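## Task

Take exactly one red wire connector from the lid of the tool case and get it into the steel junction box; letting it fall in from a short height above the box is acceptable. The task fails if any other connector is in the box at the end, including a second red one, whether gripped or loose. It fails if a red connector is still held up off a surface at the end. It fails if any connector or the tool case touches the floor. It fails if the robot topples or finishes leaning. The result must stay in place without the robot supporting it.

## Robot and tools

Robot: a Rainbow Robotics RB-Y1 in a physics simulation. It has a two-wheel drive base with rear casters (0.66 m long, 0.58 m wide, front edge 0.10 m ahead of the wheel axle), a folding leg/torso, a head, and left and right arms, each with a parallel gripper. Loose objects may occasionally be nudged by an outside force.

Frames: the base frame sits on the floor midway between the drive wheels, x forward, y left, z up. The chest, left_hand and right_hand positions are reported in it; each hand point is midway between its finger pads, fingers along the hand's -z, closing along its x. Reported hand positions can be off, more so at full reach. The odometry frame is where the base started; base_odometry counts wheel rotation only, so wheel slip looks like motion. Heading is positive to the left, -3.142 to 3.142.

execute_actions: argument "actions" is a list holding one action (or empty, which just returns state and images). "cameras" picks which of head_camera, left_wrist_camera, right_wrist_camera (or "all") send images; omitted or null means all, [] means none. An action may contain:
- "base": exactly one of {"translate_m": d}, a relative straight drive in metres, forward positive, -3 to 3; or {"rotate_rad": d}, a relative turn in place, left/counter-clockwise positive, -3.2 to 3.2. No sideways motion. Commands needing over 8.667 s are refused. The base does not stop on hitting furniture and may keep pushing.
- "joints": a single dictionary keyed by joint name, each value an absolute target (radians, grippers in metres), not an offset. Both arms, torso and head share this one dictionary. Ranges: torso_squat_rad 0 to 1.2 (higher lowers the chest); torso_shift_rad -0.3 to 0.6 (positive pushes hips forward); torso_pitch_rad -0.2 to 1.4 (positive leans forward); torso_yaw_rad -1.5 to 1.5 (positive left). Combined torso limits: squat + shift <= 1.52; squat - shift + pitch <= 1.57; shift + 0.5 pitch - 0.4 squat <= 0.7; shift + 0.3 pitch - 0.5 squat <= 0.39; breaking one leaves commanded torso joints short and "off_target". Arms: shoulder_pitch -2.356 to 2.356 (0 hangs, negative swings forward and up); left_shoulder_roll_rad 0 to 3.141 and right_shoulder_roll_rad -3.141 to 0 (away from the body lifts the arm out); shoulder_yaw -2.094 to 2.094 (positive turns to the left on both arms); elbow -2.617 to 0.01 (negative bends); forearm_roll -3.141 to 3.141; wrist_pitch -1.57 to 1.919 (negative tips the hand forward); hand_roll -2.705 to 2.705; gripper_m 0 to 0.1, the gap between pads. head_pan_rad -0.523 to 0.523 (positive left), head_tilt_rad -0.35 to 1.57 (positive down). Done tolerance is ±0.02 rad, ±0.004 m for grippers.
- "speeds": lower top speed for this action: translate_m 0.05 to 0.4 m/s, rotate_rad 0.1 to 1.509 rad/s.
- "min_time_s": 0.1 to 8, the shortest duration for each arm/head motion.
Default top speeds: arm joints 1 rad/s (wrist-area joints 1.5), head 1.5, squat and pitch 0.3, shift 0.15, torso yaw 0.6, grippers 0.1 m/s. Each action is capped at 15 s. Joints not named may keep chasing old targets. Bad keys or values reject the whole call with no motion. If a result reports a stop, later motion calls in the same reply are skipped.

wait: "seconds" 0 to 10; nothing new is commanded; returns state and images.
zoom_image: "camera" plus "region" [x0, y0, x1, y1] in pixels from the top-left, at most 504 by 504, of that camera's latest full image. head_camera is 896x504; wrist cameras are 644x364.
finished_scene: "scene" is the current scene number; ends it irreversibly after the last command is held, reports success and gives the next task.

Result lines: base_status and joint_status tell how each commanded motion ended. "done" (for the base, wheels turned the commanded amount, slip possible); "off_target" (rested short, may still push); "limit_stop_at_<name>" (a built-in limit stopped it); "limit_stop_at_own_body" (guard halted an arm or torso before hitting the robot's own body; move them apart); "contact_stop" (torso or arm met hard resistance or too much load); "stopped_with_arm" (torso halted because an arm contact-stopped); "time_out" (took far longer than expected). After contact_stop, time_out or stopped_with_arm, the whole group (torso joints, or all seven joints of that arm) drops targets and holds. Back off first in its own action, arm before torso. If both hands share one object and the torso contact-stops instantly with nothing in the way, resend every arm joint at its current joint_positions value, then retry the torso. "joint command not followed" with a "cause:" line means a self- or arm-to-arm collision check blocked that arm's targets (grippers still act); those targets may be retried later. on_its_own lists uncommanded parts; "held at" is a held target, not the actual position. A leg pushing on furniture can slide the robot backward unnoticed by odometry.

Gripping: command an opening at least 0.005 m smaller than the object; "off_target" then is normal.

Avoid: arms striking or pressing each other (including hands and fingers; the check ignores grippers and palms); excessive joint torque (load limits in N m: shoulders 66.5, elbow 34.2, forearm roll, wrist pitch and hand roll 23.7), which freezes the robot 10 s; heavy loads far forward, which can tip it; long holding causing MOTOR HOT (from 65 °C) and an OVER-TEMPERATURE FAULT at 80 °C with "limit_stop_at_motor_heat"; dropping, slamming or hard pushes. Each arm carries up to 3 kg. The robot keeps its last command while the reply is being written.

Each tool is called after "Call:" by a JSON object that holds its "api" and its "payload", one argument or row to a line.

## Session

Call:
{"api": "execute_actions", "payload": {
  "actions": []
}}

Scene clock: 0.00 s.
base_odometry: x=+0.000 y=+0.000 heading=+0.000 (m, m, rad; odometry frame)
base_status: not commanded
joint_positions: torso_squat_rad=+0.350 torso_shift_rad=-0.001 torso_pitch_rad=+0.000 torso_yaw_rad=+0.000 left_shoulder_pitch_rad=+0.001 left_shoulder_roll_rad=+0.046 left_shoulder_yaw_rad=-0.025 left_elbow_rad=-0.100 left_forearm_roll_rad=-0.006 left_wrist_pitch_rad=-0.035 left_hand_roll_rad=-0.034 left_gripper_m=+0.099 right_shoulder_pitch_rad=+0.053 right_shoulder_roll_rad=-0.020 right_shoulder_yaw_rad=+0.013 right_elbow_rad=-0.273 right_forearm_roll_rad=-0.013 right_wrist_pitch_rad=-0.054 right_hand_roll_rad=-0.012 right_gripper_m=+0.099 head_pan_rad=+0.000 head_tilt_rad=+0.401
joint_status: not commanded
chest: x=-0.2285 y=+0.0000 z=+1.2474 quat_wxyz=(+1.000, +0.000, +0.000, +0.000) (m; base frame)
left_hand: x=-0.1720 y=+0.2530 z=+0.5657 quat_wxyz=(+0.997, +0.023, -0.067, -0.034) (m; base frame)
right_hand: x=-0.1220 y=-0.2362 z=+0.5722 quat_wxyz=(+0.990, -0.009, -0.138, -0.013) (m; base frame)
pictures: head_camera, left_wrist_camera, right_wrist_camera
Images, in order (width x height): head_camera 896x504, left_wrist_camera 644x364, right_wrist_camera 644x364.

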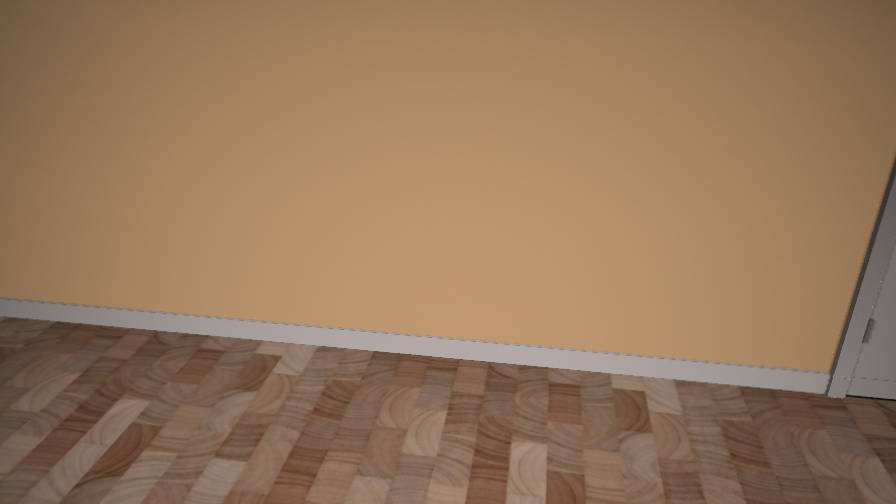

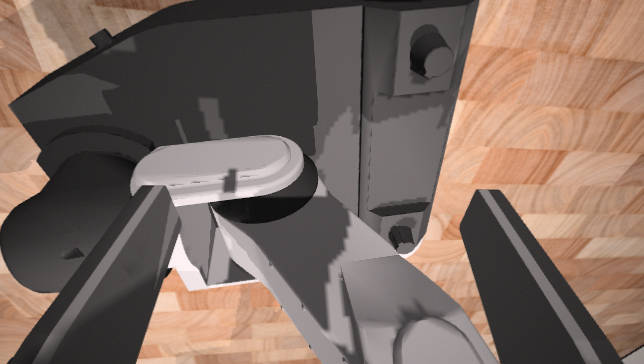

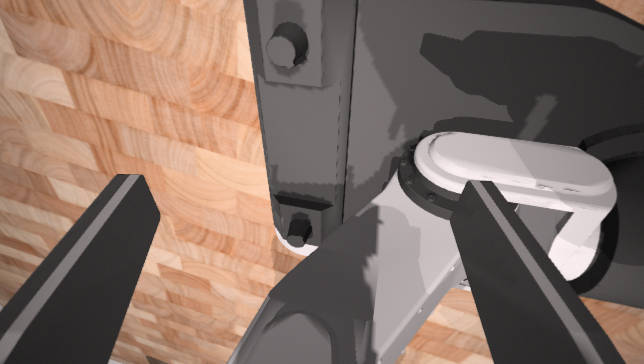

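Look around using torso yaw and head.

Call:
{"api": "execute_actions", "payload": {
  "actions": [
    {"joints":{"torso_yaw_rad":0.8,"head_pan_rad":0.5}}
  ],
  "cameras": ["head_camera"]
}}

Call:
{"api": "execute_actions", "payload": {
  "actions": [
    {"joints":{"torso_yaw_rad":-0.8,"head_pan_rad":-0.5}}
  ],
  "cameras": ["head_camera"]
}}

Scene clock: 7.53 s.
base_odometry: x=+0.000 y=+0.000 heading=+0.000 (m, m, rad; odometry frame)
base_status: not commanded
joint_positions: torso_squat_rad=+0.350 torso_shift_rad=-0.001 torso_pitch_rad=+0.000 torso_yaw_rad=+0.800 left_shoulder_pitch_rad=+0.001 left_shoulder_roll_rad=+0.046 left_shoulder_yaw_rad=-0.025 left_elbow_rad=-0.100 left_forearm_roll_rad=-0.006 left_wrist_pitch_rad=-0.035 left_hand_roll_rad=-0.034 left_gripper_m=+0.099 right_shoulder_pitch_rad=+0.053 right_shoulder_roll_rad=-0.020 right_shoulder_yaw_rad=+0.013 right_elbow_rad=-0.273 right_forearm_roll_rad=-0.013 right_wrist_pitch_rad=-0.054 right_hand_roll_rad=-0.012 right_gripper_m=+0.099 head_pan_rad=+0.500 head_tilt_rad=+0.401
joint_status: all done
chest: x=-0.2285 y=+0.0000 z=+1.2474 quat_wxyz=(+0.921, +0.000, +0.000, +0.389) (m; base frame)
left_hand: x=-0.3709 y=+0.2166 z=+0.5657 quat_wxyz=(+0.931, +0.047, -0.052, +0.357) (m; base frame)
right_hand: x=+0.0149 y=-0.0884 z=+0.5721 quat_wxyz=(+0.917, +0.045, -0.130, +0.374) (m; base frame)
pictures: head_camera
Images, in order (width x height): head_camera 896x504.

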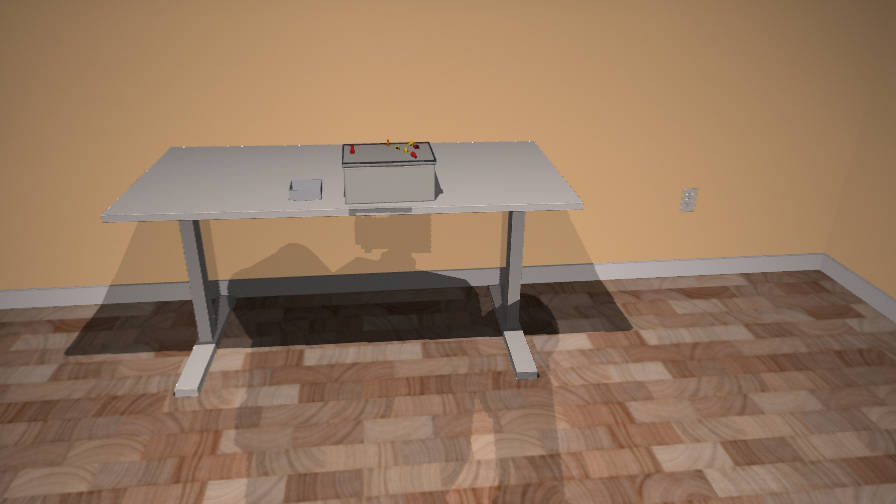

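Scene clock: 11.00 s.
base_odometry: x=+0.000 y=+0.000 heading=+0.000 (m, m, rad; odometry frame)
base_status: not commanded
joint_positions: torso_squat_rad=+0.350 torso_shift_rad=-0.001 torso_pitch_rad=+0.000 torso_yaw_rad=-0.800 left_shoulder_pitch_rad=+0.000 left_shoulder_roll_rad=+0.046 left_shoulder_yaw_rad=-0.025 left_elbow_rad=-0.100 left_forearm_roll_rad=-0.006 left_wrist_pitch_rad=-0.035 left_hand_roll_rad=-0.034 left_gripper_m=+0.099 right_shoulder_pitch_rad=+0.053 right_shoulder_roll_rad=-0.020 right_shoulder_yaw_rad=+0.013 right_elbow_rad=-0.273 right_forearm_roll_rad=-0.013 right_wrist_pitch_rad=-0.054 right_hand_roll_rad=-0.012 right_gripper_m=+0.099 head_pan_rad=-0.500 head_tilt_rad=+0.401
joint_status: all done
chest: x=-0.2285 y=+0.0000 z=+1.2474 quat_wxyz=(+0.921, +0.000, +0.000, -0.389) (m; base frame)
left_hand: x=-0.0073 y=+0.1356 z=+0.5658 quat_wxyz=(+0.905, -0.005, -0.071, -0.420) (m; base frame)
right_hand: x=-0.3235 y=-0.2409 z=+0.5722 quat_wxyz=(+0.907, -0.062, -0.124, -0.398) (m; base frame)
pictures: head_camera
Images, in order (width x height): head_camera 896x504.

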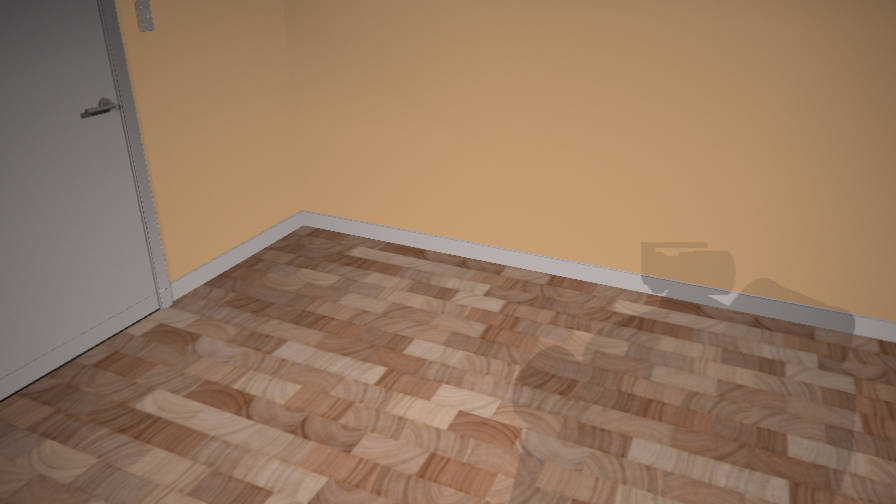

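Call:
{"api": "execute_actions", "payload": {
  "actions": [
    {"base":{"rotate_rad":1.5},"joints":{"torso_yaw_rad":0,"head_pan_rad":0,"torso_squat_rad":0.1,"left_shoulder_pitch_rad":-1.0,"left_shoulder_roll_rad":0.1,"left_elbow_rad":-0.8,"left_wrist_pitch_rad":1.8,"head_tilt_rad":0.6}}
  ],
  "cameras": []
}}

Call:
{"api": "execute_actions", "payload": {
  "actions": [
    {"base":{"translate_m":1.3}}
  ]
}}

Scene clock: 34.13 s.
base_odometry: x=+0.000 y=+0.000 heading=+1.499 (m, m, rad; odometry frame)
base_status: done
joint_positions: torso_squat_rad=+0.100 torso_shift_rad=-0.001 torso_pitch_rad=+0.000 torso_yaw_rad=+0.000 left_shoulder_pitch_rad=-1.000 left_shoulder_roll_rad=+0.100 left_shoulder_yaw_rad=-0.025 left_elbow_rad=-0.800 left_forearm_roll_rad=-0.007 left_wrist_pitch_rad=+1.800 left_hand_roll_rad=-0.034 left_gripper_m=+0.099 right_shoulder_pitch_rad=+0.053 right_shoulder_roll_rad=-0.020 right_shoulder_yaw_rad=+0.013 right_elbow_rad=-0.273 right_forearm_roll_rad=-0.013 right_wrist_pitch_rad=-0.054 right_hand_roll_rad=-0.012 right_gripper_m=+0.099 head_pan_rad=+0.000 head_tilt_rad=+0.600
joint_status: all done
chest: x=-0.2285 y=+0.0000 z=+1.2864 quat_wxyz=(+1.000, +0.000, +0.000, +0.000) (m; base frame)
left_hand: x=+0.2616 y=+0.1900 z=+1.0195 quat_wxyz=(+0.985, +0.119, +0.019, -0.126) (m; base frame)
right_hand: x=-0.1221 y=-0.2362 z=+0.6112 quat_wxyz=(+0.990, -0.009, -0.138, -0.013) (m; base frame)
pictures: none
No camera images: the call's "cameras" was empty. Leave "cameras" out to get every camera's image.

Scene clock: 38.93 s.
base_odometry: x=+0.092 y=+1.297 heading=+1.500 (m, m, rad; odometry frame)
base_status: done
joint_positions: torso_squat_rad=+0.100 torso_shift_rad=-0.001 torso_pitch_rad=+0.000 torso_yaw_rad=+0.000 left_shoulder_pitch_rad=-1.000 left_shoulder_roll_rad=+0.100 left_shoulder_yaw_rad=-0.025 left_elbow_rad=-0.800 left_forearm_roll_rad=-0.007 left_wrist_pitch_rad=+1.800 left_hand_roll_rad=-0.034 left_gripper_m=+0.099 right_shoulder_pitch_rad=+0.053 right_shoulder_roll_rad=-0.020 right_shoulder_yaw_rad=+0.013 right_elbow_rad=-0.273 right_forearm_roll_rad=-0.013 right_wrist_pitch_rad=-0.054 right_hand_roll_rad=-0.012 right_gripper_m=+0.099 head_pan_rad=+0.000 head_tilt_rad=+0.600
joint_status: not commanded
chest: x=-0.2284 y=+0.0000 z=+1.2864 quat_wxyz=(+1.000, +0.000, +0.000, +0.000) (m; base frame)
left_hand: x=+0.2616 y=+0.1900 z=+1.0195 quat_wxyz=(+0.985, +0.119, +0.019, -0.126) (m; base frame)
right_hand: x=-0.1220 y=-0.2362 z=+0.6113 quat_wxyz=(+0.990, -0.009, -0.138, -0.013) (m; base frame)
pictures: head_camera, left_wrist_camera, right_wrist_camera
Images, in order (width x height): head_camera 896x504, left_wrist_camera 644x364, right_wrist_camera 644x364.

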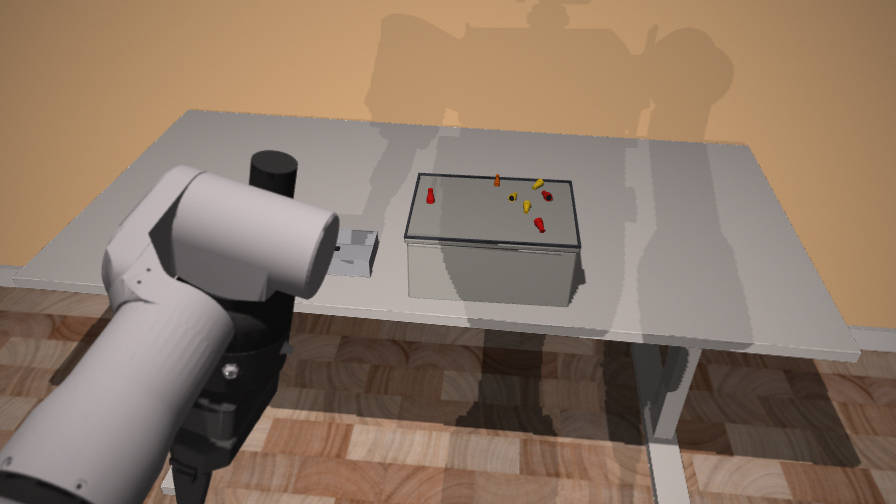

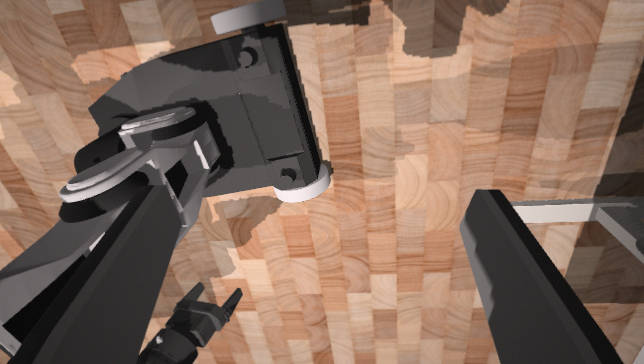

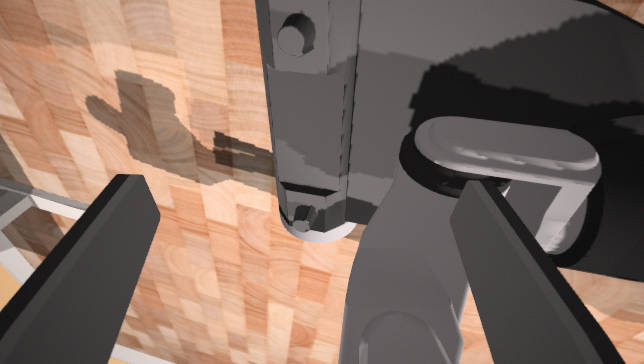

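Call:
{"api": "execute_actions", "payload": {
  "actions": [
    {"base":{"translate_m":0.2},"joints":{"torso_yaw_rad":-0.3,"head_pan_rad":0.3,"torso_squat_rad":0.0,"left_shoulder_pitch_rad":-1.3,"left_elbow_rad":-0.6,"left_wrist_pitch_rad":1.9,"left_forearm_roll_rad":0.3,"left_hand_roll_rad":-1.0,"left_gripper_m":0.06,"head_tilt_rad":0.85}}
  ],
  "cameras": []
}}

Call:
{"api": "execute_actions", "payload": {
  "actions": [
    {"base":{"translate_m":0.25}}
  ],
  "cameras": ["head_camera","left_wrist_camera"]
}}

Scene clock: 58.53 s.
base_odometry: x=+0.106 y=+1.496 heading=+1.501 (m, m, rad; odometry frame)
base_status: done
joint_positions: torso_squat_rad=+0.000 torso_shift_rad=-0.001 torso_pitch_rad=+0.000 torso_yaw_rad=-0.300 left_shoulder_pitch_rad=-1.300 left_shoulder_roll_rad=+0.100 left_shoulder_yaw_rad=-0.025 left_elbow_rad=-0.600 left_forearm_roll_rad=+0.300 left_wrist_pitch_rad=+1.900 left_hand_roll_rad=-1.000 left_gripper_m=+0.060 right_shoulder_pitch_rad=+0.053 right_shoulder_roll_rad=-0.020 right_shoulder_yaw_rad=+0.013 right_elbow_rad=-0.273 right_forearm_roll_rad=-0.013 right_wrist_pitch_rad=-0.054 right_hand_roll_rad=-0.012 right_gripper_m=+0.099 head_pan_rad=+0.300 head_tilt_rad=+0.850
joint_status: all done
chest: x=-0.2283 y=+0.0000 z=+1.2899 quat_wxyz=(+0.989, +0.000, +0.000, -0.149) (m; base frame)
left_hand: x=+0.2714 y=-0.0472 z=+1.1096 quat_wxyz=(+0.685, -0.006, +0.045, -0.727) (m; base frame)
right_hand: x=-0.1966 y=-0.2571 z=+0.6147 quat_wxyz=(+0.977, -0.030, -0.135, -0.161) (m; base frame)
pictures: none
No camera images: the call's "cameras" was empty. Leave "cameras" out to get every camera's image.

Scene clock: 60.70 s.
base_odometry: x=+0.123 y=+1.746 heading=+1.502 (m, m, rad; odometry frame)
base_status: done
joint_positions: torso_squat_rad=+0.000 torso_shift_rad=-0.001 torso_pitch_rad=+0.000 torso_yaw_rad=-0.300 left_shoulder_pitch_rad=-1.300 left_shoulder_roll_rad=+0.100 left_shoulder_yaw_rad=-0.025 left_elbow_rad=-0.600 left_forearm_roll_rad=+0.300 left_wrist_pitch_rad=+1.900 left_hand_roll_rad=-1.000 left_gripper_m=+0.060 right_shoulder_pitch_rad=+0.053 right_shoulder_roll_rad=-0.020 right_shoulder_yaw_rad=+0.013 right_elbow_rad=-0.273 right_forearm_roll_rad=-0.013 right_wrist_pitch_rad=-0.054 right_hand_roll_rad=-0.012 right_gripper_m=+0.099 head_pan_rad=+0.300 head_tilt_rad=+0.850
joint_status: not commanded
chest: x=-0.2284 y=+0.0000 z=+1.2899 quat_wxyz=(+0.989, +0.000, +0.000, -0.149) (m; base frame)
left_hand: x=+0.2713 y=-0.0472 z=+1.1096 quat_wxyz=(+0.685, -0.006, +0.045, -0.727) (m; base frame)
right_hand: x=-0.1965 y=-0.2571 z=+0.6148 quat_wxyz=(+0.977, -0.030, -0.135, -0.161) (m; base frame)
pictures: head_camera, left_wrist_camera
Images, in order (width x height): head_camera 896x504, left_wrist_camera 644x364.

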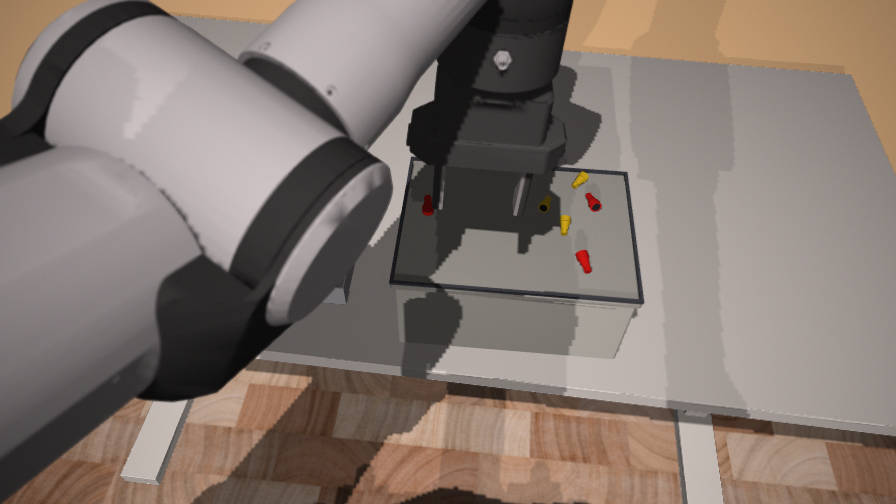

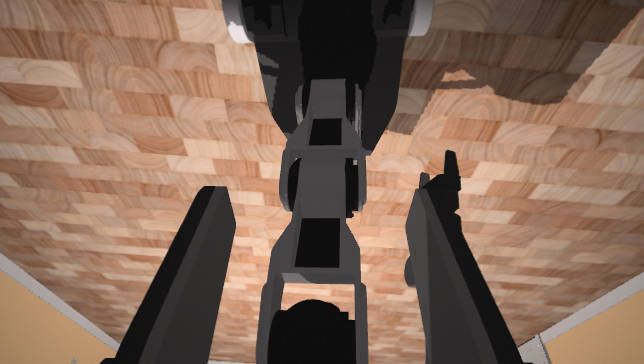

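Call:
{"api": "execute_actions", "payload": {
  "actions": [
    {"base":{"translate_m":0.13},"joints":{"torso_yaw_rad":-0.16,"head_pan_rad":0.16,"left_hand_roll_rad":2.06,"head_tilt_rad":1.0}}
  ],
  "cameras": ["head_camera","left_wrist_camera"]
}}

Scene clock: 72.10 s.
base_odometry: x=+0.132 y=+1.875 heading=+1.503 (m, m, rad; odometry frame)
base_status: done
joint_positions: torso_squat_rad=+0.000 torso_shift_rad=-0.001 torso_pitch_rad=+0.000 torso_yaw_rad=-0.160 left_shoulder_pitch_rad=-1.300 left_shoulder_roll_rad=+0.100 left_shoulder_yaw_rad=-0.025 left_elbow_rad=-0.600 left_forearm_roll_rad=+0.300 left_wrist_pitch_rad=+1.900 left_hand_roll_rad=+2.060 left_gripper_m=+0.060 right_shoulder_pitch_rad=+0.053 right_shoulder_roll_rad=-0.020 right_shoulder_yaw_rad=+0.013 right_elbow_rad=-0.273 right_forearm_roll_rad=-0.013 right_wrist_pitch_rad=-0.054 right_hand_roll_rad=-0.012 right_gripper_m=+0.099 head_pan_rad=+0.160 head_tilt_rad=+1.000
joint_status: all done
chest: x=-0.2284 y=+0.0000 z=+1.2899 quat_wxyz=(+0.997, +0.000, +0.000, -0.080) (m; base frame)
left_hand: x=+0.2730 y=+0.0232 z=+1.1095 quat_wxyz=(+0.707, +0.044, +0.011, +0.706) (m; base frame)
right_hand: x=-0.1609 y=-0.2501 z=+0.6148 quat_wxyz=(+0.986, -0.020, -0.137, -0.092) (m; base frame)
pictures: head_camera, left_wrist_camera
Images, in order (width x height): head_camera 896x504, left_wrist_camera 644x364.

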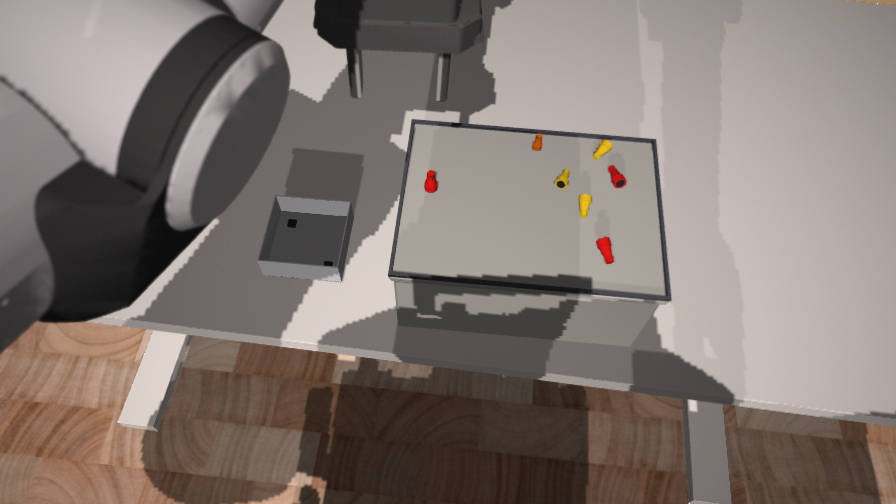

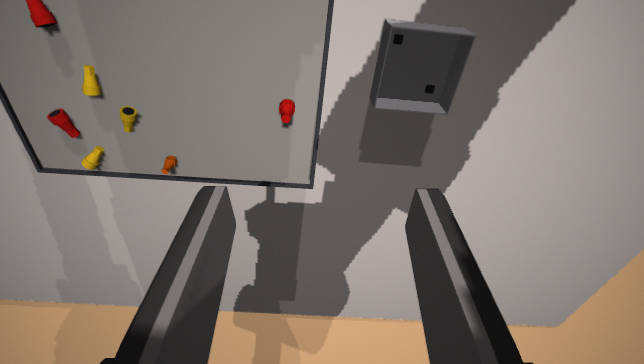

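Call:
{"api": "execute_actions", "payload": {
  "actions": [
    {"joints":{"torso_yaw_rad":-0.21,"torso_squat_rad":0.49,"left_hand_roll_rad":2.1,"left_gripper_m":0.045}}
  ],
  "cameras": ["head_camera","left_wrist_camera"]
}}

Scene clock: 92.77 s.
base_odometry: x=+0.132 y=+1.875 heading=+1.503 (m, m, rad; odometry frame)
base_status: not commanded
joint_positions: torso_squat_rad=+0.490 torso_shift_rad=-0.001 torso_pitch_rad=+0.000 torso_yaw_rad=-0.210 left_shoulder_pitch_rad=-1.300 left_shoulder_roll_rad=+0.100 left_shoulder_yaw_rad=-0.025 left_elbow_rad=-0.600 left_forearm_roll_rad=+0.300 left_wrist_pitch_rad=+1.900 left_hand_roll_rad=+2.100 left_gripper_m=+0.045 right_shoulder_pitch_rad=+0.053 right_shoulder_roll_rad=-0.020 right_shoulder_yaw_rad=+0.013 right_elbow_rad=-0.273 right_forearm_roll_rad=-0.013 right_wrist_pitch_rad=-0.054 right_hand_roll_rad=-0.012 right_gripper_m=+0.099 head_pan_rad=+0.160 head_tilt_rad=+1.000
joint_status: all done
chest: x=-0.2285 y=+0.0000 z=+1.2075 quat_wxyz=(+0.994, +0.000, +0.000, -0.105) (m; base frame)
left_hand: x=+0.2735 y=-0.0019 z=+1.0273 quat_wxyz=(+0.711, +0.044, +0.009, +0.702) (m; base frame)
right_hand: x=-0.1734 y=-0.2532 z=+0.5324 quat_wxyz=(+0.983, -0.024, -0.137, -0.117) (m; base frame)
pictures: head_camera, left_wrist_camera
Images, in order (width x height): head_camera 896x504, left_wrist_camera 644x364.

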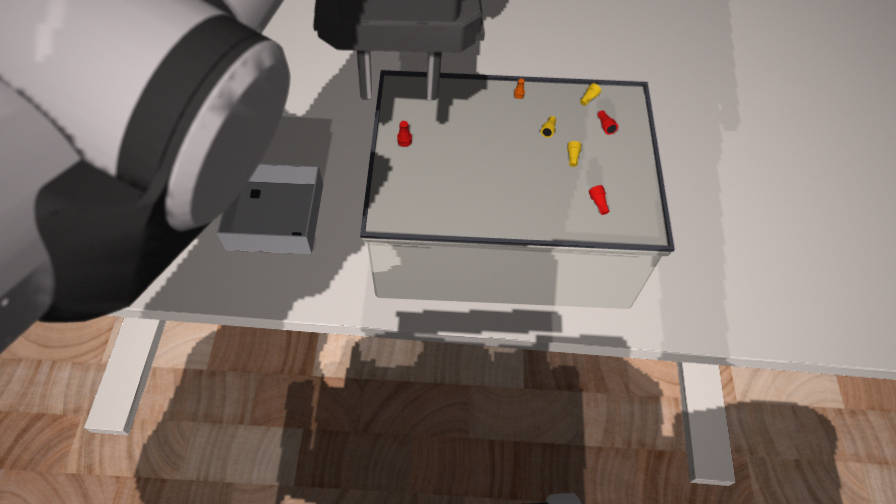

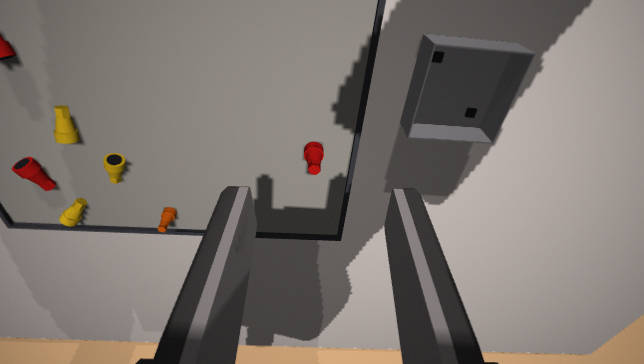

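Call:
{"api": "execute_actions", "payload": {
  "actions": [
    {"joints":{"torso_yaw_rad":-0.225,"torso_squat_rad":0.61}}
  ],
  "cameras": ["head_camera","left_wrist_camera"]
}}

Scene clock: 100.37 s.
base_odometry: x=+0.132 y=+1.875 heading=+1.503 (m, m, rad; odometry frame)
base_status: not commanded
joint_positions: torso_squat_rad=+0.610 torso_shift_rad=-0.001 torso_pitch_rad=+0.000 torso_yaw_rad=-0.225 left_shoulder_pitch_rad=-1.300 left_shoulder_roll_rad=+0.100 left_shoulder_yaw_rad=-0.025 left_elbow_rad=-0.600 left_forearm_roll_rad=+0.300 left_wrist_pitch_rad=+1.900 left_hand_roll_rad=+2.100 left_gripper_m=+0.045 right_shoulder_pitch_rad=+0.053 right_shoulder_roll_rad=-0.020 right_shoulder_yaw_rad=+0.013 right_elbow_rad=-0.273 right_forearm_roll_rad=-0.013 right_wrist_pitch_rad=-0.054 right_hand_roll_rad=-0.012 right_gripper_m=+0.099 head_pan_rad=+0.160 head_tilt_rad=+1.000
joint_status: all done
chest: x=-0.2285 y=+0.0000 z=+1.1637 quat_wxyz=(+0.994, +0.000, +0.000, -0.112) (m; base frame)
left_hand: x=+0.2734 y=-0.0094 z=+0.9835 quat_wxyz=(+0.716, +0.044, +0.008, +0.697) (m; base frame)
right_hand: x=-0.1772 y=-0.2540 z=+0.4885 quat_wxyz=(+0.983, -0.025, -0.136, -0.124) (m; base frame)
pictures: head_camera, left_wrist_camera
Images, in order (width x height): head_camera 896x504, left_wrist_camera 644x364.

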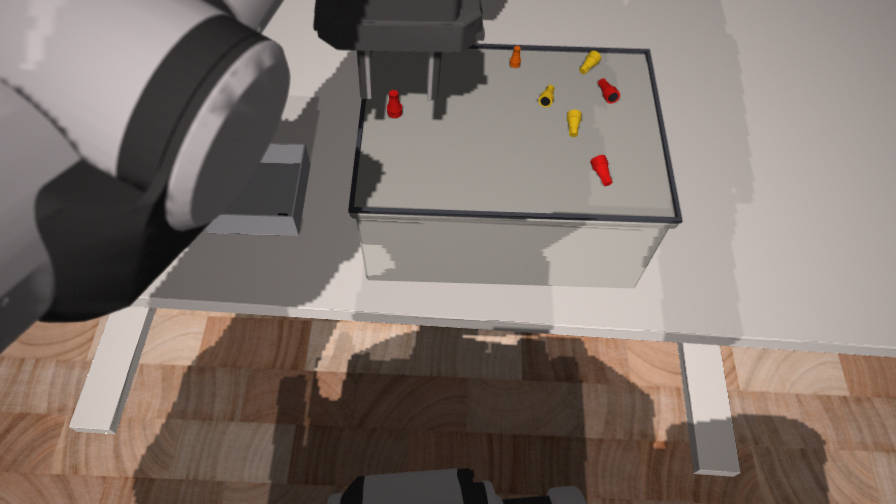

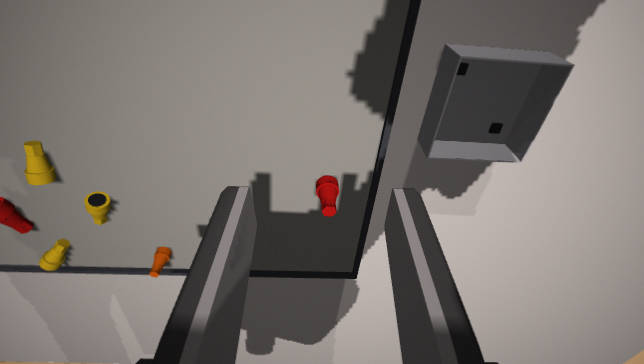

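Call:
{"api": "execute_actions", "payload": {
  "actions": [
    {"base":{"translate_m":0.03},"joints":{"left_gripper_m":0.036,"torso_yaw_rad":-0.222}}
  ],
  "cameras": []
}}

Call:
{"api": "execute_actions", "payload": {
  "actions": [
    {"joints":{"torso_squat_rad":0.66,"head_tilt_rad":0.85}}
  ],
  "cameras": ["head_camera","left_wrist_camera"]
}}

Scene clock: 115.93 s.
base_odometry: x=+0.134 y=+1.905 heading=+1.504 (m, m, rad; odometry frame)
base_status: done
joint_positions: torso_squat_rad=+0.610 torso_shift_rad=-0.001 torso_pitch_rad=+0.000 torso_yaw_rad=-0.222 left_shoulder_pitch_rad=-1.300 left_shoulder_roll_rad=+0.100 left_shoulder_yaw_rad=-0.025 left_elbow_rad=-0.600 left_forearm_roll_rad=+0.300 left_wrist_pitch_rad=+1.900 left_hand_roll_rad=+2.100 left_gripper_m=+0.036 right_shoulder_pitch_rad=+0.053 right_shoulder_roll_rad=-0.020 right_shoulder_yaw_rad=+0.013 right_elbow_rad=-0.273 right_forearm_roll_rad=-0.013 right_wrist_pitch_rad=-0.054 right_hand_roll_rad=-0.012 right_gripper_m=+0.099 head_pan_rad=+0.160 head_tilt_rad=+1.000
joint_status: all done
chest: x=-0.2284 y=+0.0001 z=+1.1637 quat_wxyz=(+0.994, +0.000, +0.000, -0.111) (m; base frame)
left_hand: x=+0.2735 y=-0.0080 z=+0.9833 quat_wxyz=(+0.715, +0.044, +0.009, +0.698) (m; base frame)
right_hand: x=-0.1765 y=-0.2538 z=+0.4885 quat_wxyz=(+0.983, -0.024, -0.136, -0.123) (m; base frame)
pictures: none
No camera images: the call's "cameras" was empty. Leave "cameras" out to get every camera's image.

Scene clock: 116.80 s.
base_odometry: x=+0.134 y=+1.905 heading=+1.504 (m, m, rad; odometry frame)
base_status: not commanded
joint_positions: torso_squat_rad=+0.660 torso_shift_rad=-0.001 torso_pitch_rad=+0.000 torso_yaw_rad=-0.222 left_shoulder_pitch_rad=-1.300 left_shoulder_roll_rad=+0.100 left_shoulder_yaw_rad=-0.025 left_elbow_rad=-0.600 left_forearm_roll_rad=+0.300 left_wrist_pitch_rad=+1.900 left_hand_roll_rad=+2.100 left_gripper_m=+0.036 right_shoulder_pitch_rad=+0.053 right_shoulder_roll_rad=-0.020 right_shoulder_yaw_rad=+0.013 right_elbow_rad=-0.273 right_forearm_roll_rad=-0.013 right_wrist_pitch_rad=-0.054 right_hand_roll_rad=-0.012 right_gripper_m=+0.099 head_pan_rad=+0.160 head_tilt_rad=+0.850
joint_status: all done
chest: x=-0.2285 y=+0.0001 z=+1.1429 quat_wxyz=(+0.994, +0.000, +0.000, -0.111) (m; base frame)
left_hand: x=+0.2735 y=-0.0080 z=+0.9627 quat_wxyz=(+0.715, +0.044, +0.009, +0.698) (m; base frame)
right_hand: x=-0.1764 y=-0.2538 z=+0.4678 quat_wxyz=(+0.983, -0.024, -0.136, -0.123) (m; base frame)
pictures: head_camera, left_wrist_camera
Images, in order (width x height): head_camera 896x504, left_wrist_camera 644x364.

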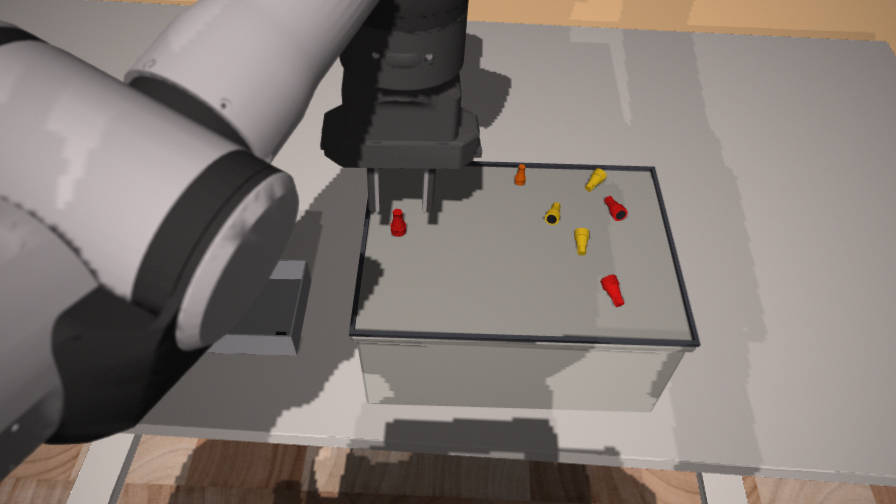

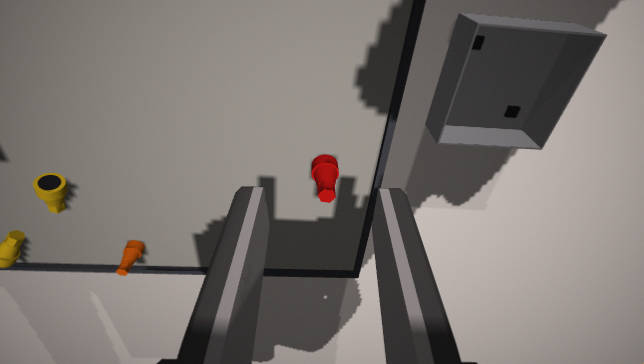

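Call:
{"api": "execute_actions", "payload": {
  "actions": [
    {"joints":{"torso_squat_rad":0.72}}
  ],
  "cameras": ["head_camera","left_wrist_camera"]
}}

Call:
{"api": "zoom_image", "payload": {
  "camera": "head_camera",
  "region": [320,120,500,280]
}}

Scene clock: 124.10 s.
base_odometry: x=+0.134 y=+1.905 heading=+1.504 (m, m, rad; odometry frame)
base_status: not commanded
joint_positions: torso_squat_rad=+0.720 torso_shift_rad=-0.001 torso_pitch_rad=+0.000 torso_yaw_rad=-0.222 left_shoulder_pitch_rad=-1.300 left_shoulder_roll_rad=+0.100 left_shoulder_yaw_rad=-0.025 left_elbow_rad=-0.600 left_forearm_roll_rad=+0.300 left_wrist_pitch_rad=+1.900 left_hand_roll_rad=+2.100 left_gripper_m=+0.036 right_shoulder_pitch_rad=+0.053 right_shoulder_roll_rad=-0.020 right_shoulder_yaw_rad=+0.013 right_elbow_rad=-0.273 right_forearm_roll_rad=-0.013 right_wrist_pitch_rad=-0.054 right_hand_roll_rad=-0.012 right_gripper_m=+0.099 head_pan_rad=+0.160 head_tilt_rad=+0.850
joint_status: all done
chest: x=-0.2285 y=+0.0001 z=+1.1162 quat_wxyz=(+0.994, +0.000, +0.000, -0.111) (m; base frame)
left_hand: x=+0.2735 y=-0.0080 z=+0.9360 quat_wxyz=(+0.715, +0.044, +0.009, +0.698) (m; base frame)
right_hand: x=-0.1764 y=-0.2538 z=+0.4410 quat_wxyz=(+0.983, -0.024, -0.136, -0.123) (m; base frame)
pictures: head_camera, left_wrist_camera
Images, in order (width x height): head_camera 896x504, left_wrist_camera 644x364.

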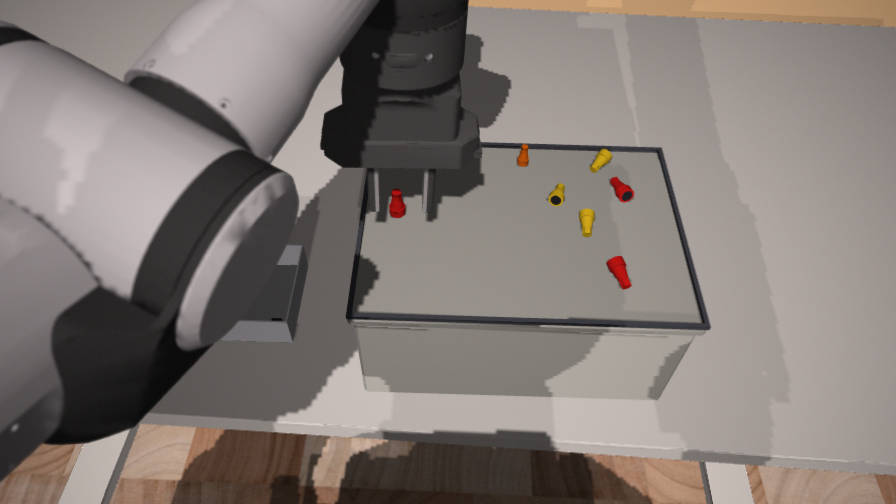

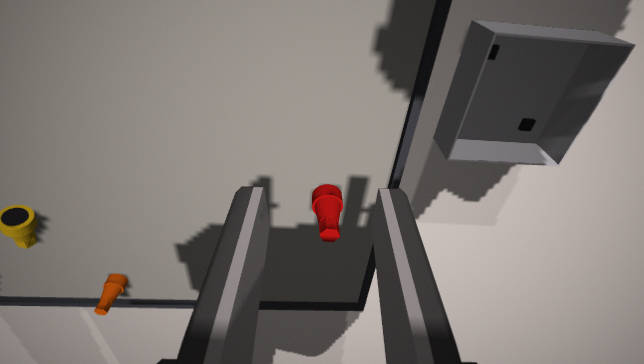

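Region (320, 120, 500, 280) of head_camera's 896x504 image, scaled by 2.800, with more detail than that image has.

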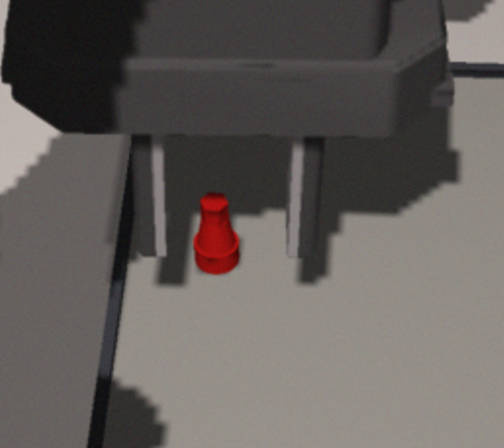

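Call:
{"api": "execute_actions", "payload": {
  "actions": [
    {"base":{"translate_m":0.012},"joints":{"torso_squat_rad":0.745}}
  ],
  "cameras": ["head_camera","left_wrist_camera"]
}}

Call:
{"api": "zoom_image", "payload": {
  "camera": "head_camera",
  "region": [320,120,500,280]
}}

Scene clock: 134.90 s.
base_odometry: x=+0.135 y=+1.917 heading=+1.504 (m, m, rad; odometry frame)
base_status: done
joint_positions: torso_squat_rad=+0.745 torso_shift_rad=-0.001 torso_pitch_rad=+0.000 torso_yaw_rad=-0.222 left_shoulder_pitch_rad=-1.300 left_shoulder_roll_rad=+0.100 left_shoulder_yaw_rad=-0.025 left_elbow_rad=-0.600 left_forearm_roll_rad=+0.300 left_wrist_pitch_rad=+1.900 left_hand_roll_rad=+2.100 left_gripper_m=+0.036 right_shoulder_pitch_rad=+0.053 right_shoulder_roll_rad=-0.020 right_shoulder_yaw_rad=+0.013 right_elbow_rad=-0.273 right_forearm_roll_rad=-0.013 right_wrist_pitch_rad=-0.054 right_hand_roll_rad=-0.012 right_gripper_m=+0.099 head_pan_rad=+0.160 head_tilt_rad=+0.850
joint_status: all done
chest: x=-0.2284 y=+0.0001 z=+1.1045 quat_wxyz=(+0.994, +0.000, +0.000, -0.111) (m; base frame)
left_hand: x=+0.2735 y=-0.0079 z=+0.9242 quat_wxyz=(+0.715, +0.044, +0.009, +0.698) (m; base frame)
right_hand: x=-0.1764 y=-0.2538 z=+0.4293 quat_wxyz=(+0.983, -0.024, -0.136, -0.123) (m; base frame)
pictures: head_camera, left_wrist_camera
Images, in order (width x height): head_camera 896x504, left_wrist_camera 644x364.

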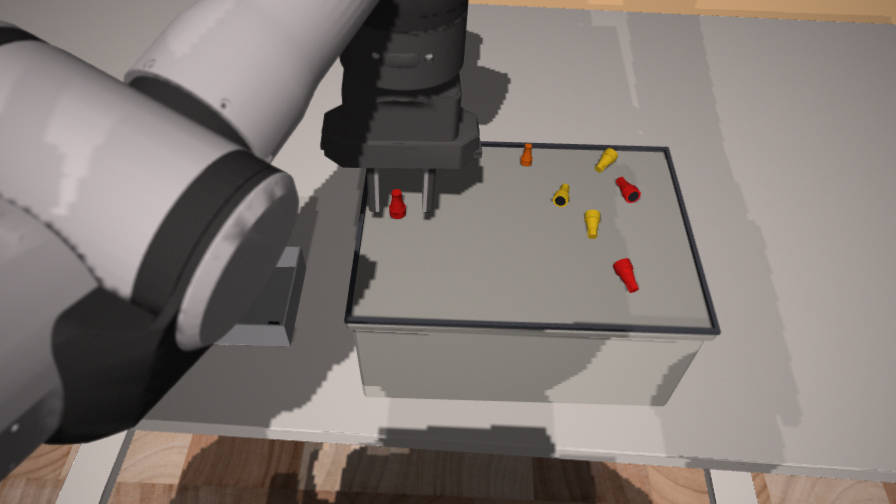

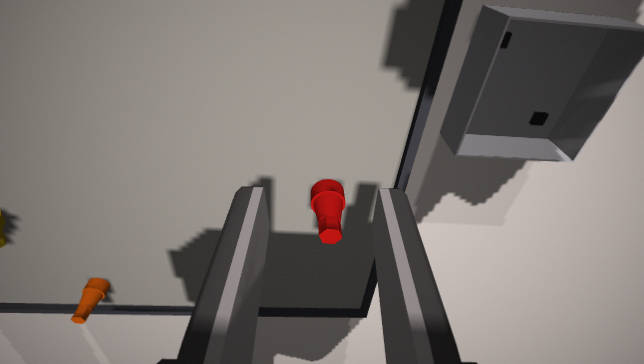

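Region (320, 120, 500, 280) of head_camera's 896x504 image, scaled by 2.800, with more detail than that image has.

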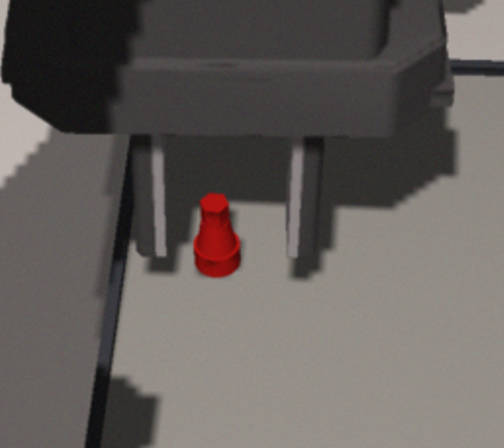

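Call:
{"api": "execute_actions", "payload": {
  "actions": [
    {"joints":{"torso_squat_rad":0.78}}
  ],
  "cameras": ["head_camera","left_wrist_camera"]
}}

Call:
{"api": "zoom_image", "payload": {
  "camera": "head_camera",
  "region": [320,120,500,280]
}}

Scene clock: 142.53 s.
base_odometry: x=+0.135 y=+1.917 heading=+1.504 (m, m, rad; odometry frame)
base_status: not commanded
joint_positions: torso_squat_rad=+0.780 torso_shift_rad=-0.001 torso_pitch_rad=+0.000 torso_yaw_rad=-0.222 left_shoulder_pitch_rad=-1.300 left_shoulder_roll_rad=+0.100 left_shoulder_yaw_rad=-0.025 left_elbow_rad=-0.600 left_forearm_roll_rad=+0.300 left_wrist_pitch_rad=+1.900 left_hand_roll_rad=+2.100 left_gripper_m=+0.036 right_shoulder_pitch_rad=+0.053 right_shoulder_roll_rad=-0.020 right_shoulder_yaw_rad=+0.013 right_elbow_rad=-0.273 right_forearm_roll_rad=-0.013 right_wrist_pitch_rad=-0.054 right_hand_roll_rad=-0.012 right_gripper_m=+0.099 head_pan_rad=+0.160 head_tilt_rad=+0.850
joint_status: all done
chest: x=-0.2285 y=+0.0001 z=+1.0876 quat_wxyz=(+0.994, +0.000, +0.000, -0.111) (m; base frame)
left_hand: x=+0.2735 y=-0.0079 z=+0.9073 quat_wxyz=(+0.715, +0.044, +0.009, +0.698) (m; base frame)
right_hand: x=-0.1764 y=-0.2538 z=+0.4124 quat_wxyz=(+0.983, -0.024, -0.136, -0.123) (m; base frame)
pictures: head_camera, left_wrist_camera
Images, in order (width x height): head_camera 896x504, left_wrist_camera 644x364.

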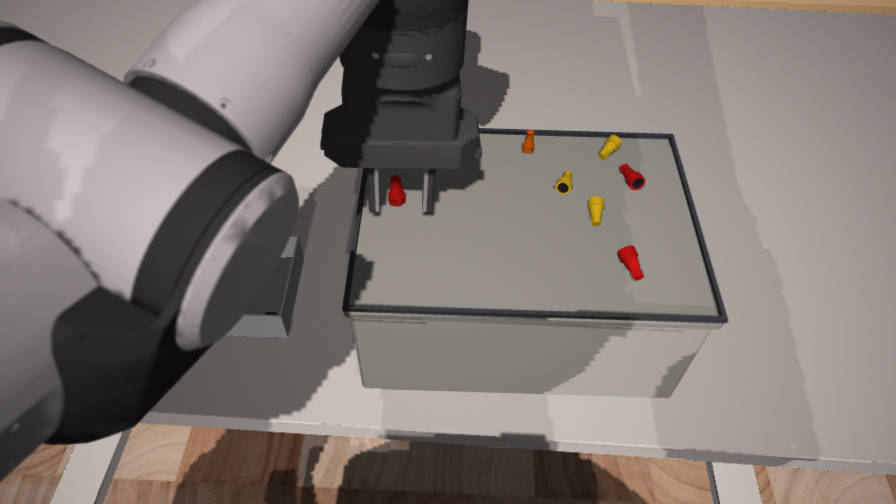

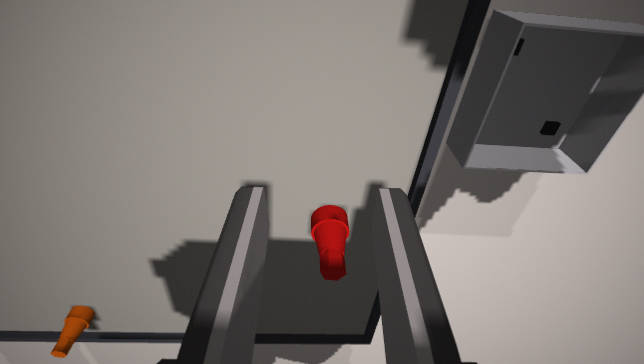

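Region (320, 120, 500, 280) of head_camera's 896x504 image, scaled by 2.800, with more detail than that image has.

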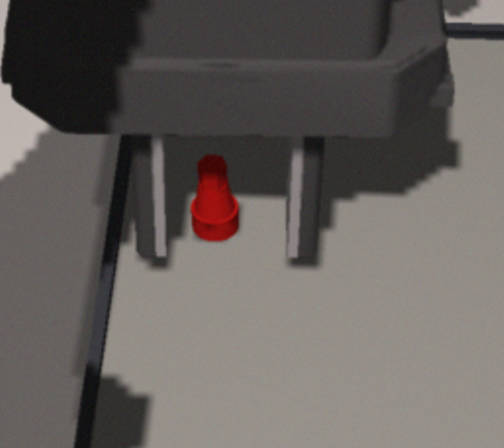

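Call:
{"api": "execute_actions", "payload": {
  "actions": [
    {"base":{"translate_m":0.004},"joints":{"torso_yaw_rad":-0.217}}
  ],
  "cameras": []
}}

Call:
{"api": "execute_actions", "payload": {
  "actions": [
    {"joints":{"left_gripper_m":0.004}}
  ],
  "cameras": ["left_wrist_camera"]
}}

Call:
{"api": "execute_actions", "payload": {
  "actions": [
    {"joints":{"torso_squat_rad":0.72}}
  ],
  "cameras": ["head_camera","left_wrist_camera"]
}}

Scene clock: 152.97 s.
base_odometry: x=+0.135 y=+1.921 heading=+1.505 (m, m, rad; odometry frame)
base_status: done
joint_positions: torso_squat_rad=+0.780 torso_shift_rad=-0.001 torso_pitch_rad=+0.000 torso_yaw_rad=-0.217 left_shoulder_pitch_rad=-1.300 left_shoulder_roll_rad=+0.100 left_shoulder_yaw_rad=-0.025 left_elbow_rad=-0.600 left_forearm_roll_rad=+0.300 left_wrist_pitch_rad=+1.900 left_hand_roll_rad=+2.100 left_gripper_m=+0.036 right_shoulder_pitch_rad=+0.053 right_shoulder_roll_rad=-0.020 right_shoulder_yaw_rad=+0.013 right_elbow_rad=-0.273 right_forearm_roll_rad=-0.013 right_wrist_pitch_rad=-0.054 right_hand_roll_rad=-0.012 right_gripper_m=+0.099 head_pan_rad=+0.160 head_tilt_rad=+0.850
joint_status: all done
chest: x=-0.2284 y=+0.0001 z=+1.0876 quat_wxyz=(+0.994, +0.000, +0.000, -0.108) (m; base frame)
left_hand: x=+0.2736 y=-0.0055 z=+0.9072 quat_wxyz=(+0.713, +0.044, +0.009, +0.700) (m; base frame)
right_hand: x=-0.1752 y=-0.2535 z=+0.4124 quat_wxyz=(+0.983, -0.024, -0.136, -0.120) (m; base frame)
pictures: none
No camera images: the call's "cameras" was empty. Leave "cameras" out to get every camera's image.

Scene clock: 153.77 s.
base_odometry: x=+0.135 y=+1.921 heading=+1.505 (m, m, rad; odometry frame)
base_status: not commanded
joint_positions: torso_squat_rad=+0.780 torso_shift_rad=-0.001 torso_pitch_rad=+0.000 torso_yaw_rad=-0.217 left_shoulder_pitch_rad=-1.300 left_shoulder_roll_rad=+0.100 left_shoulder_yaw_rad=-0.025 left_elbow_rad=-0.600 left_forearm_roll_rad=+0.300 left_wrist_pitch_rad=+1.900 left_hand_roll_rad=+2.100 left_gripper_m=+0.004 right_shoulder_pitch_rad=+0.053 right_shoulder_roll_rad=-0.020 right_shoulder_yaw_rad=+0.013 right_elbow_rad=-0.273 right_forearm_roll_rad=-0.013 right_wrist_pitch_rad=-0.054 right_hand_roll_rad=-0.012 right_gripper_m=+0.099 head_pan_rad=+0.160 head_tilt_rad=+0.850
joint_status: all done
chest: x=-0.2284 y=+0.0001 z=+1.0876 quat_wxyz=(+0.994, +0.000, +0.000, -0.108) (m; base frame)
left_hand: x=+0.2736 y=-0.0055 z=+0.9072 quat_wxyz=(+0.713, +0.044, +0.009, +0.700) (m; base frame)
right_hand: x=-0.1752 y=-0.2535 z=+0.4124 quat_wxyz=(+0.983, -0.024, -0.136, -0.120) (m; base frame)
pictures: left_wrist_camera
Images, in order (width x height): left_wrist_camera 644x364.

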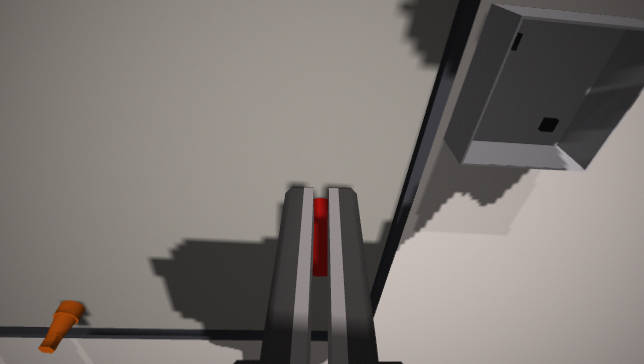

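Scene clock: 154.70 s.
base_odometry: x=+0.135 y=+1.921 heading=+1.505 (m, m, rad; odometry frame)
base_status: not commanded
joint_positions: torso_squat_rad=+0.720 torso_shift_rad=-0.001 torso_pitch_rad=+0.000 torso_yaw_rad=-0.217 left_shoulder_pitch_rad=-1.300 left_shoulder_roll_rad=+0.100 left_shoulder_yaw_rad=-0.025 left_elbow_rad=-0.600 left_forearm_roll_rad=+0.300 left_wrist_pitch_rad=+1.900 left_hand_roll_rad=+2.100 left_gripper_m=+0.004 right_shoulder_pitch_rad=+0.053 right_shoulder_roll_rad=-0.020 right_shoulder_yaw_rad=+0.013 right_elbow_rad=-0.273 right_forearm_roll_rad=-0.013 right_wrist_pitch_rad=-0.054 right_hand_roll_rad=-0.012 right_gripper_m=+0.099 head_pan_rad=+0.160 head_tilt_rad=+0.850
joint_status: all done
chest: x=-0.2283 y=+0.0001 z=+1.1162 quat_wxyz=(+0.994, +0.000, +0.000, -0.108) (m; base frame)
left_hand: x=+0.2736 y=-0.0055 z=+0.9358 quat_wxyz=(+0.713, +0.044, +0.009, +0.700) (m; base frame)
right_hand: x=-0.1753 y=-0.2535 z=+0.4410 quat_wxyz=(+0.983, -0.024, -0.136, -0.120) (m; base frame)
pictures: head_camera, left_wrist_camera
Images, in order (width x height): head_camera 896x504, left_wrist_camera 644x364.

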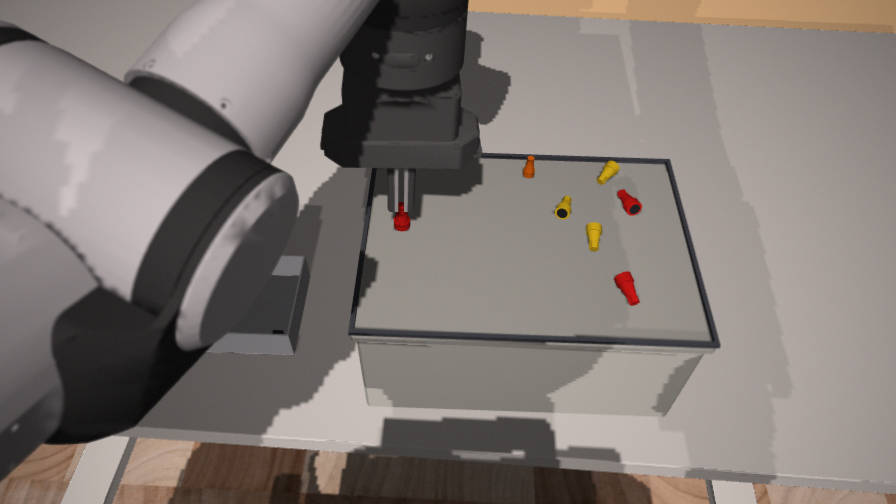

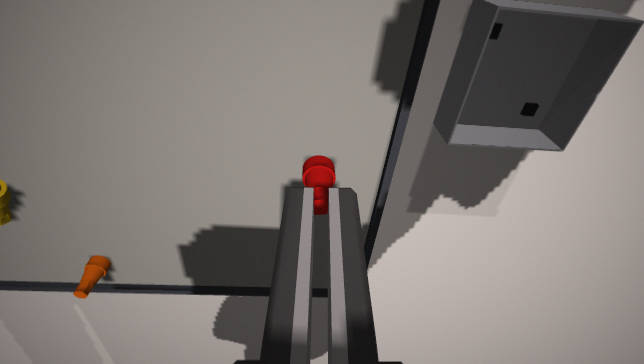

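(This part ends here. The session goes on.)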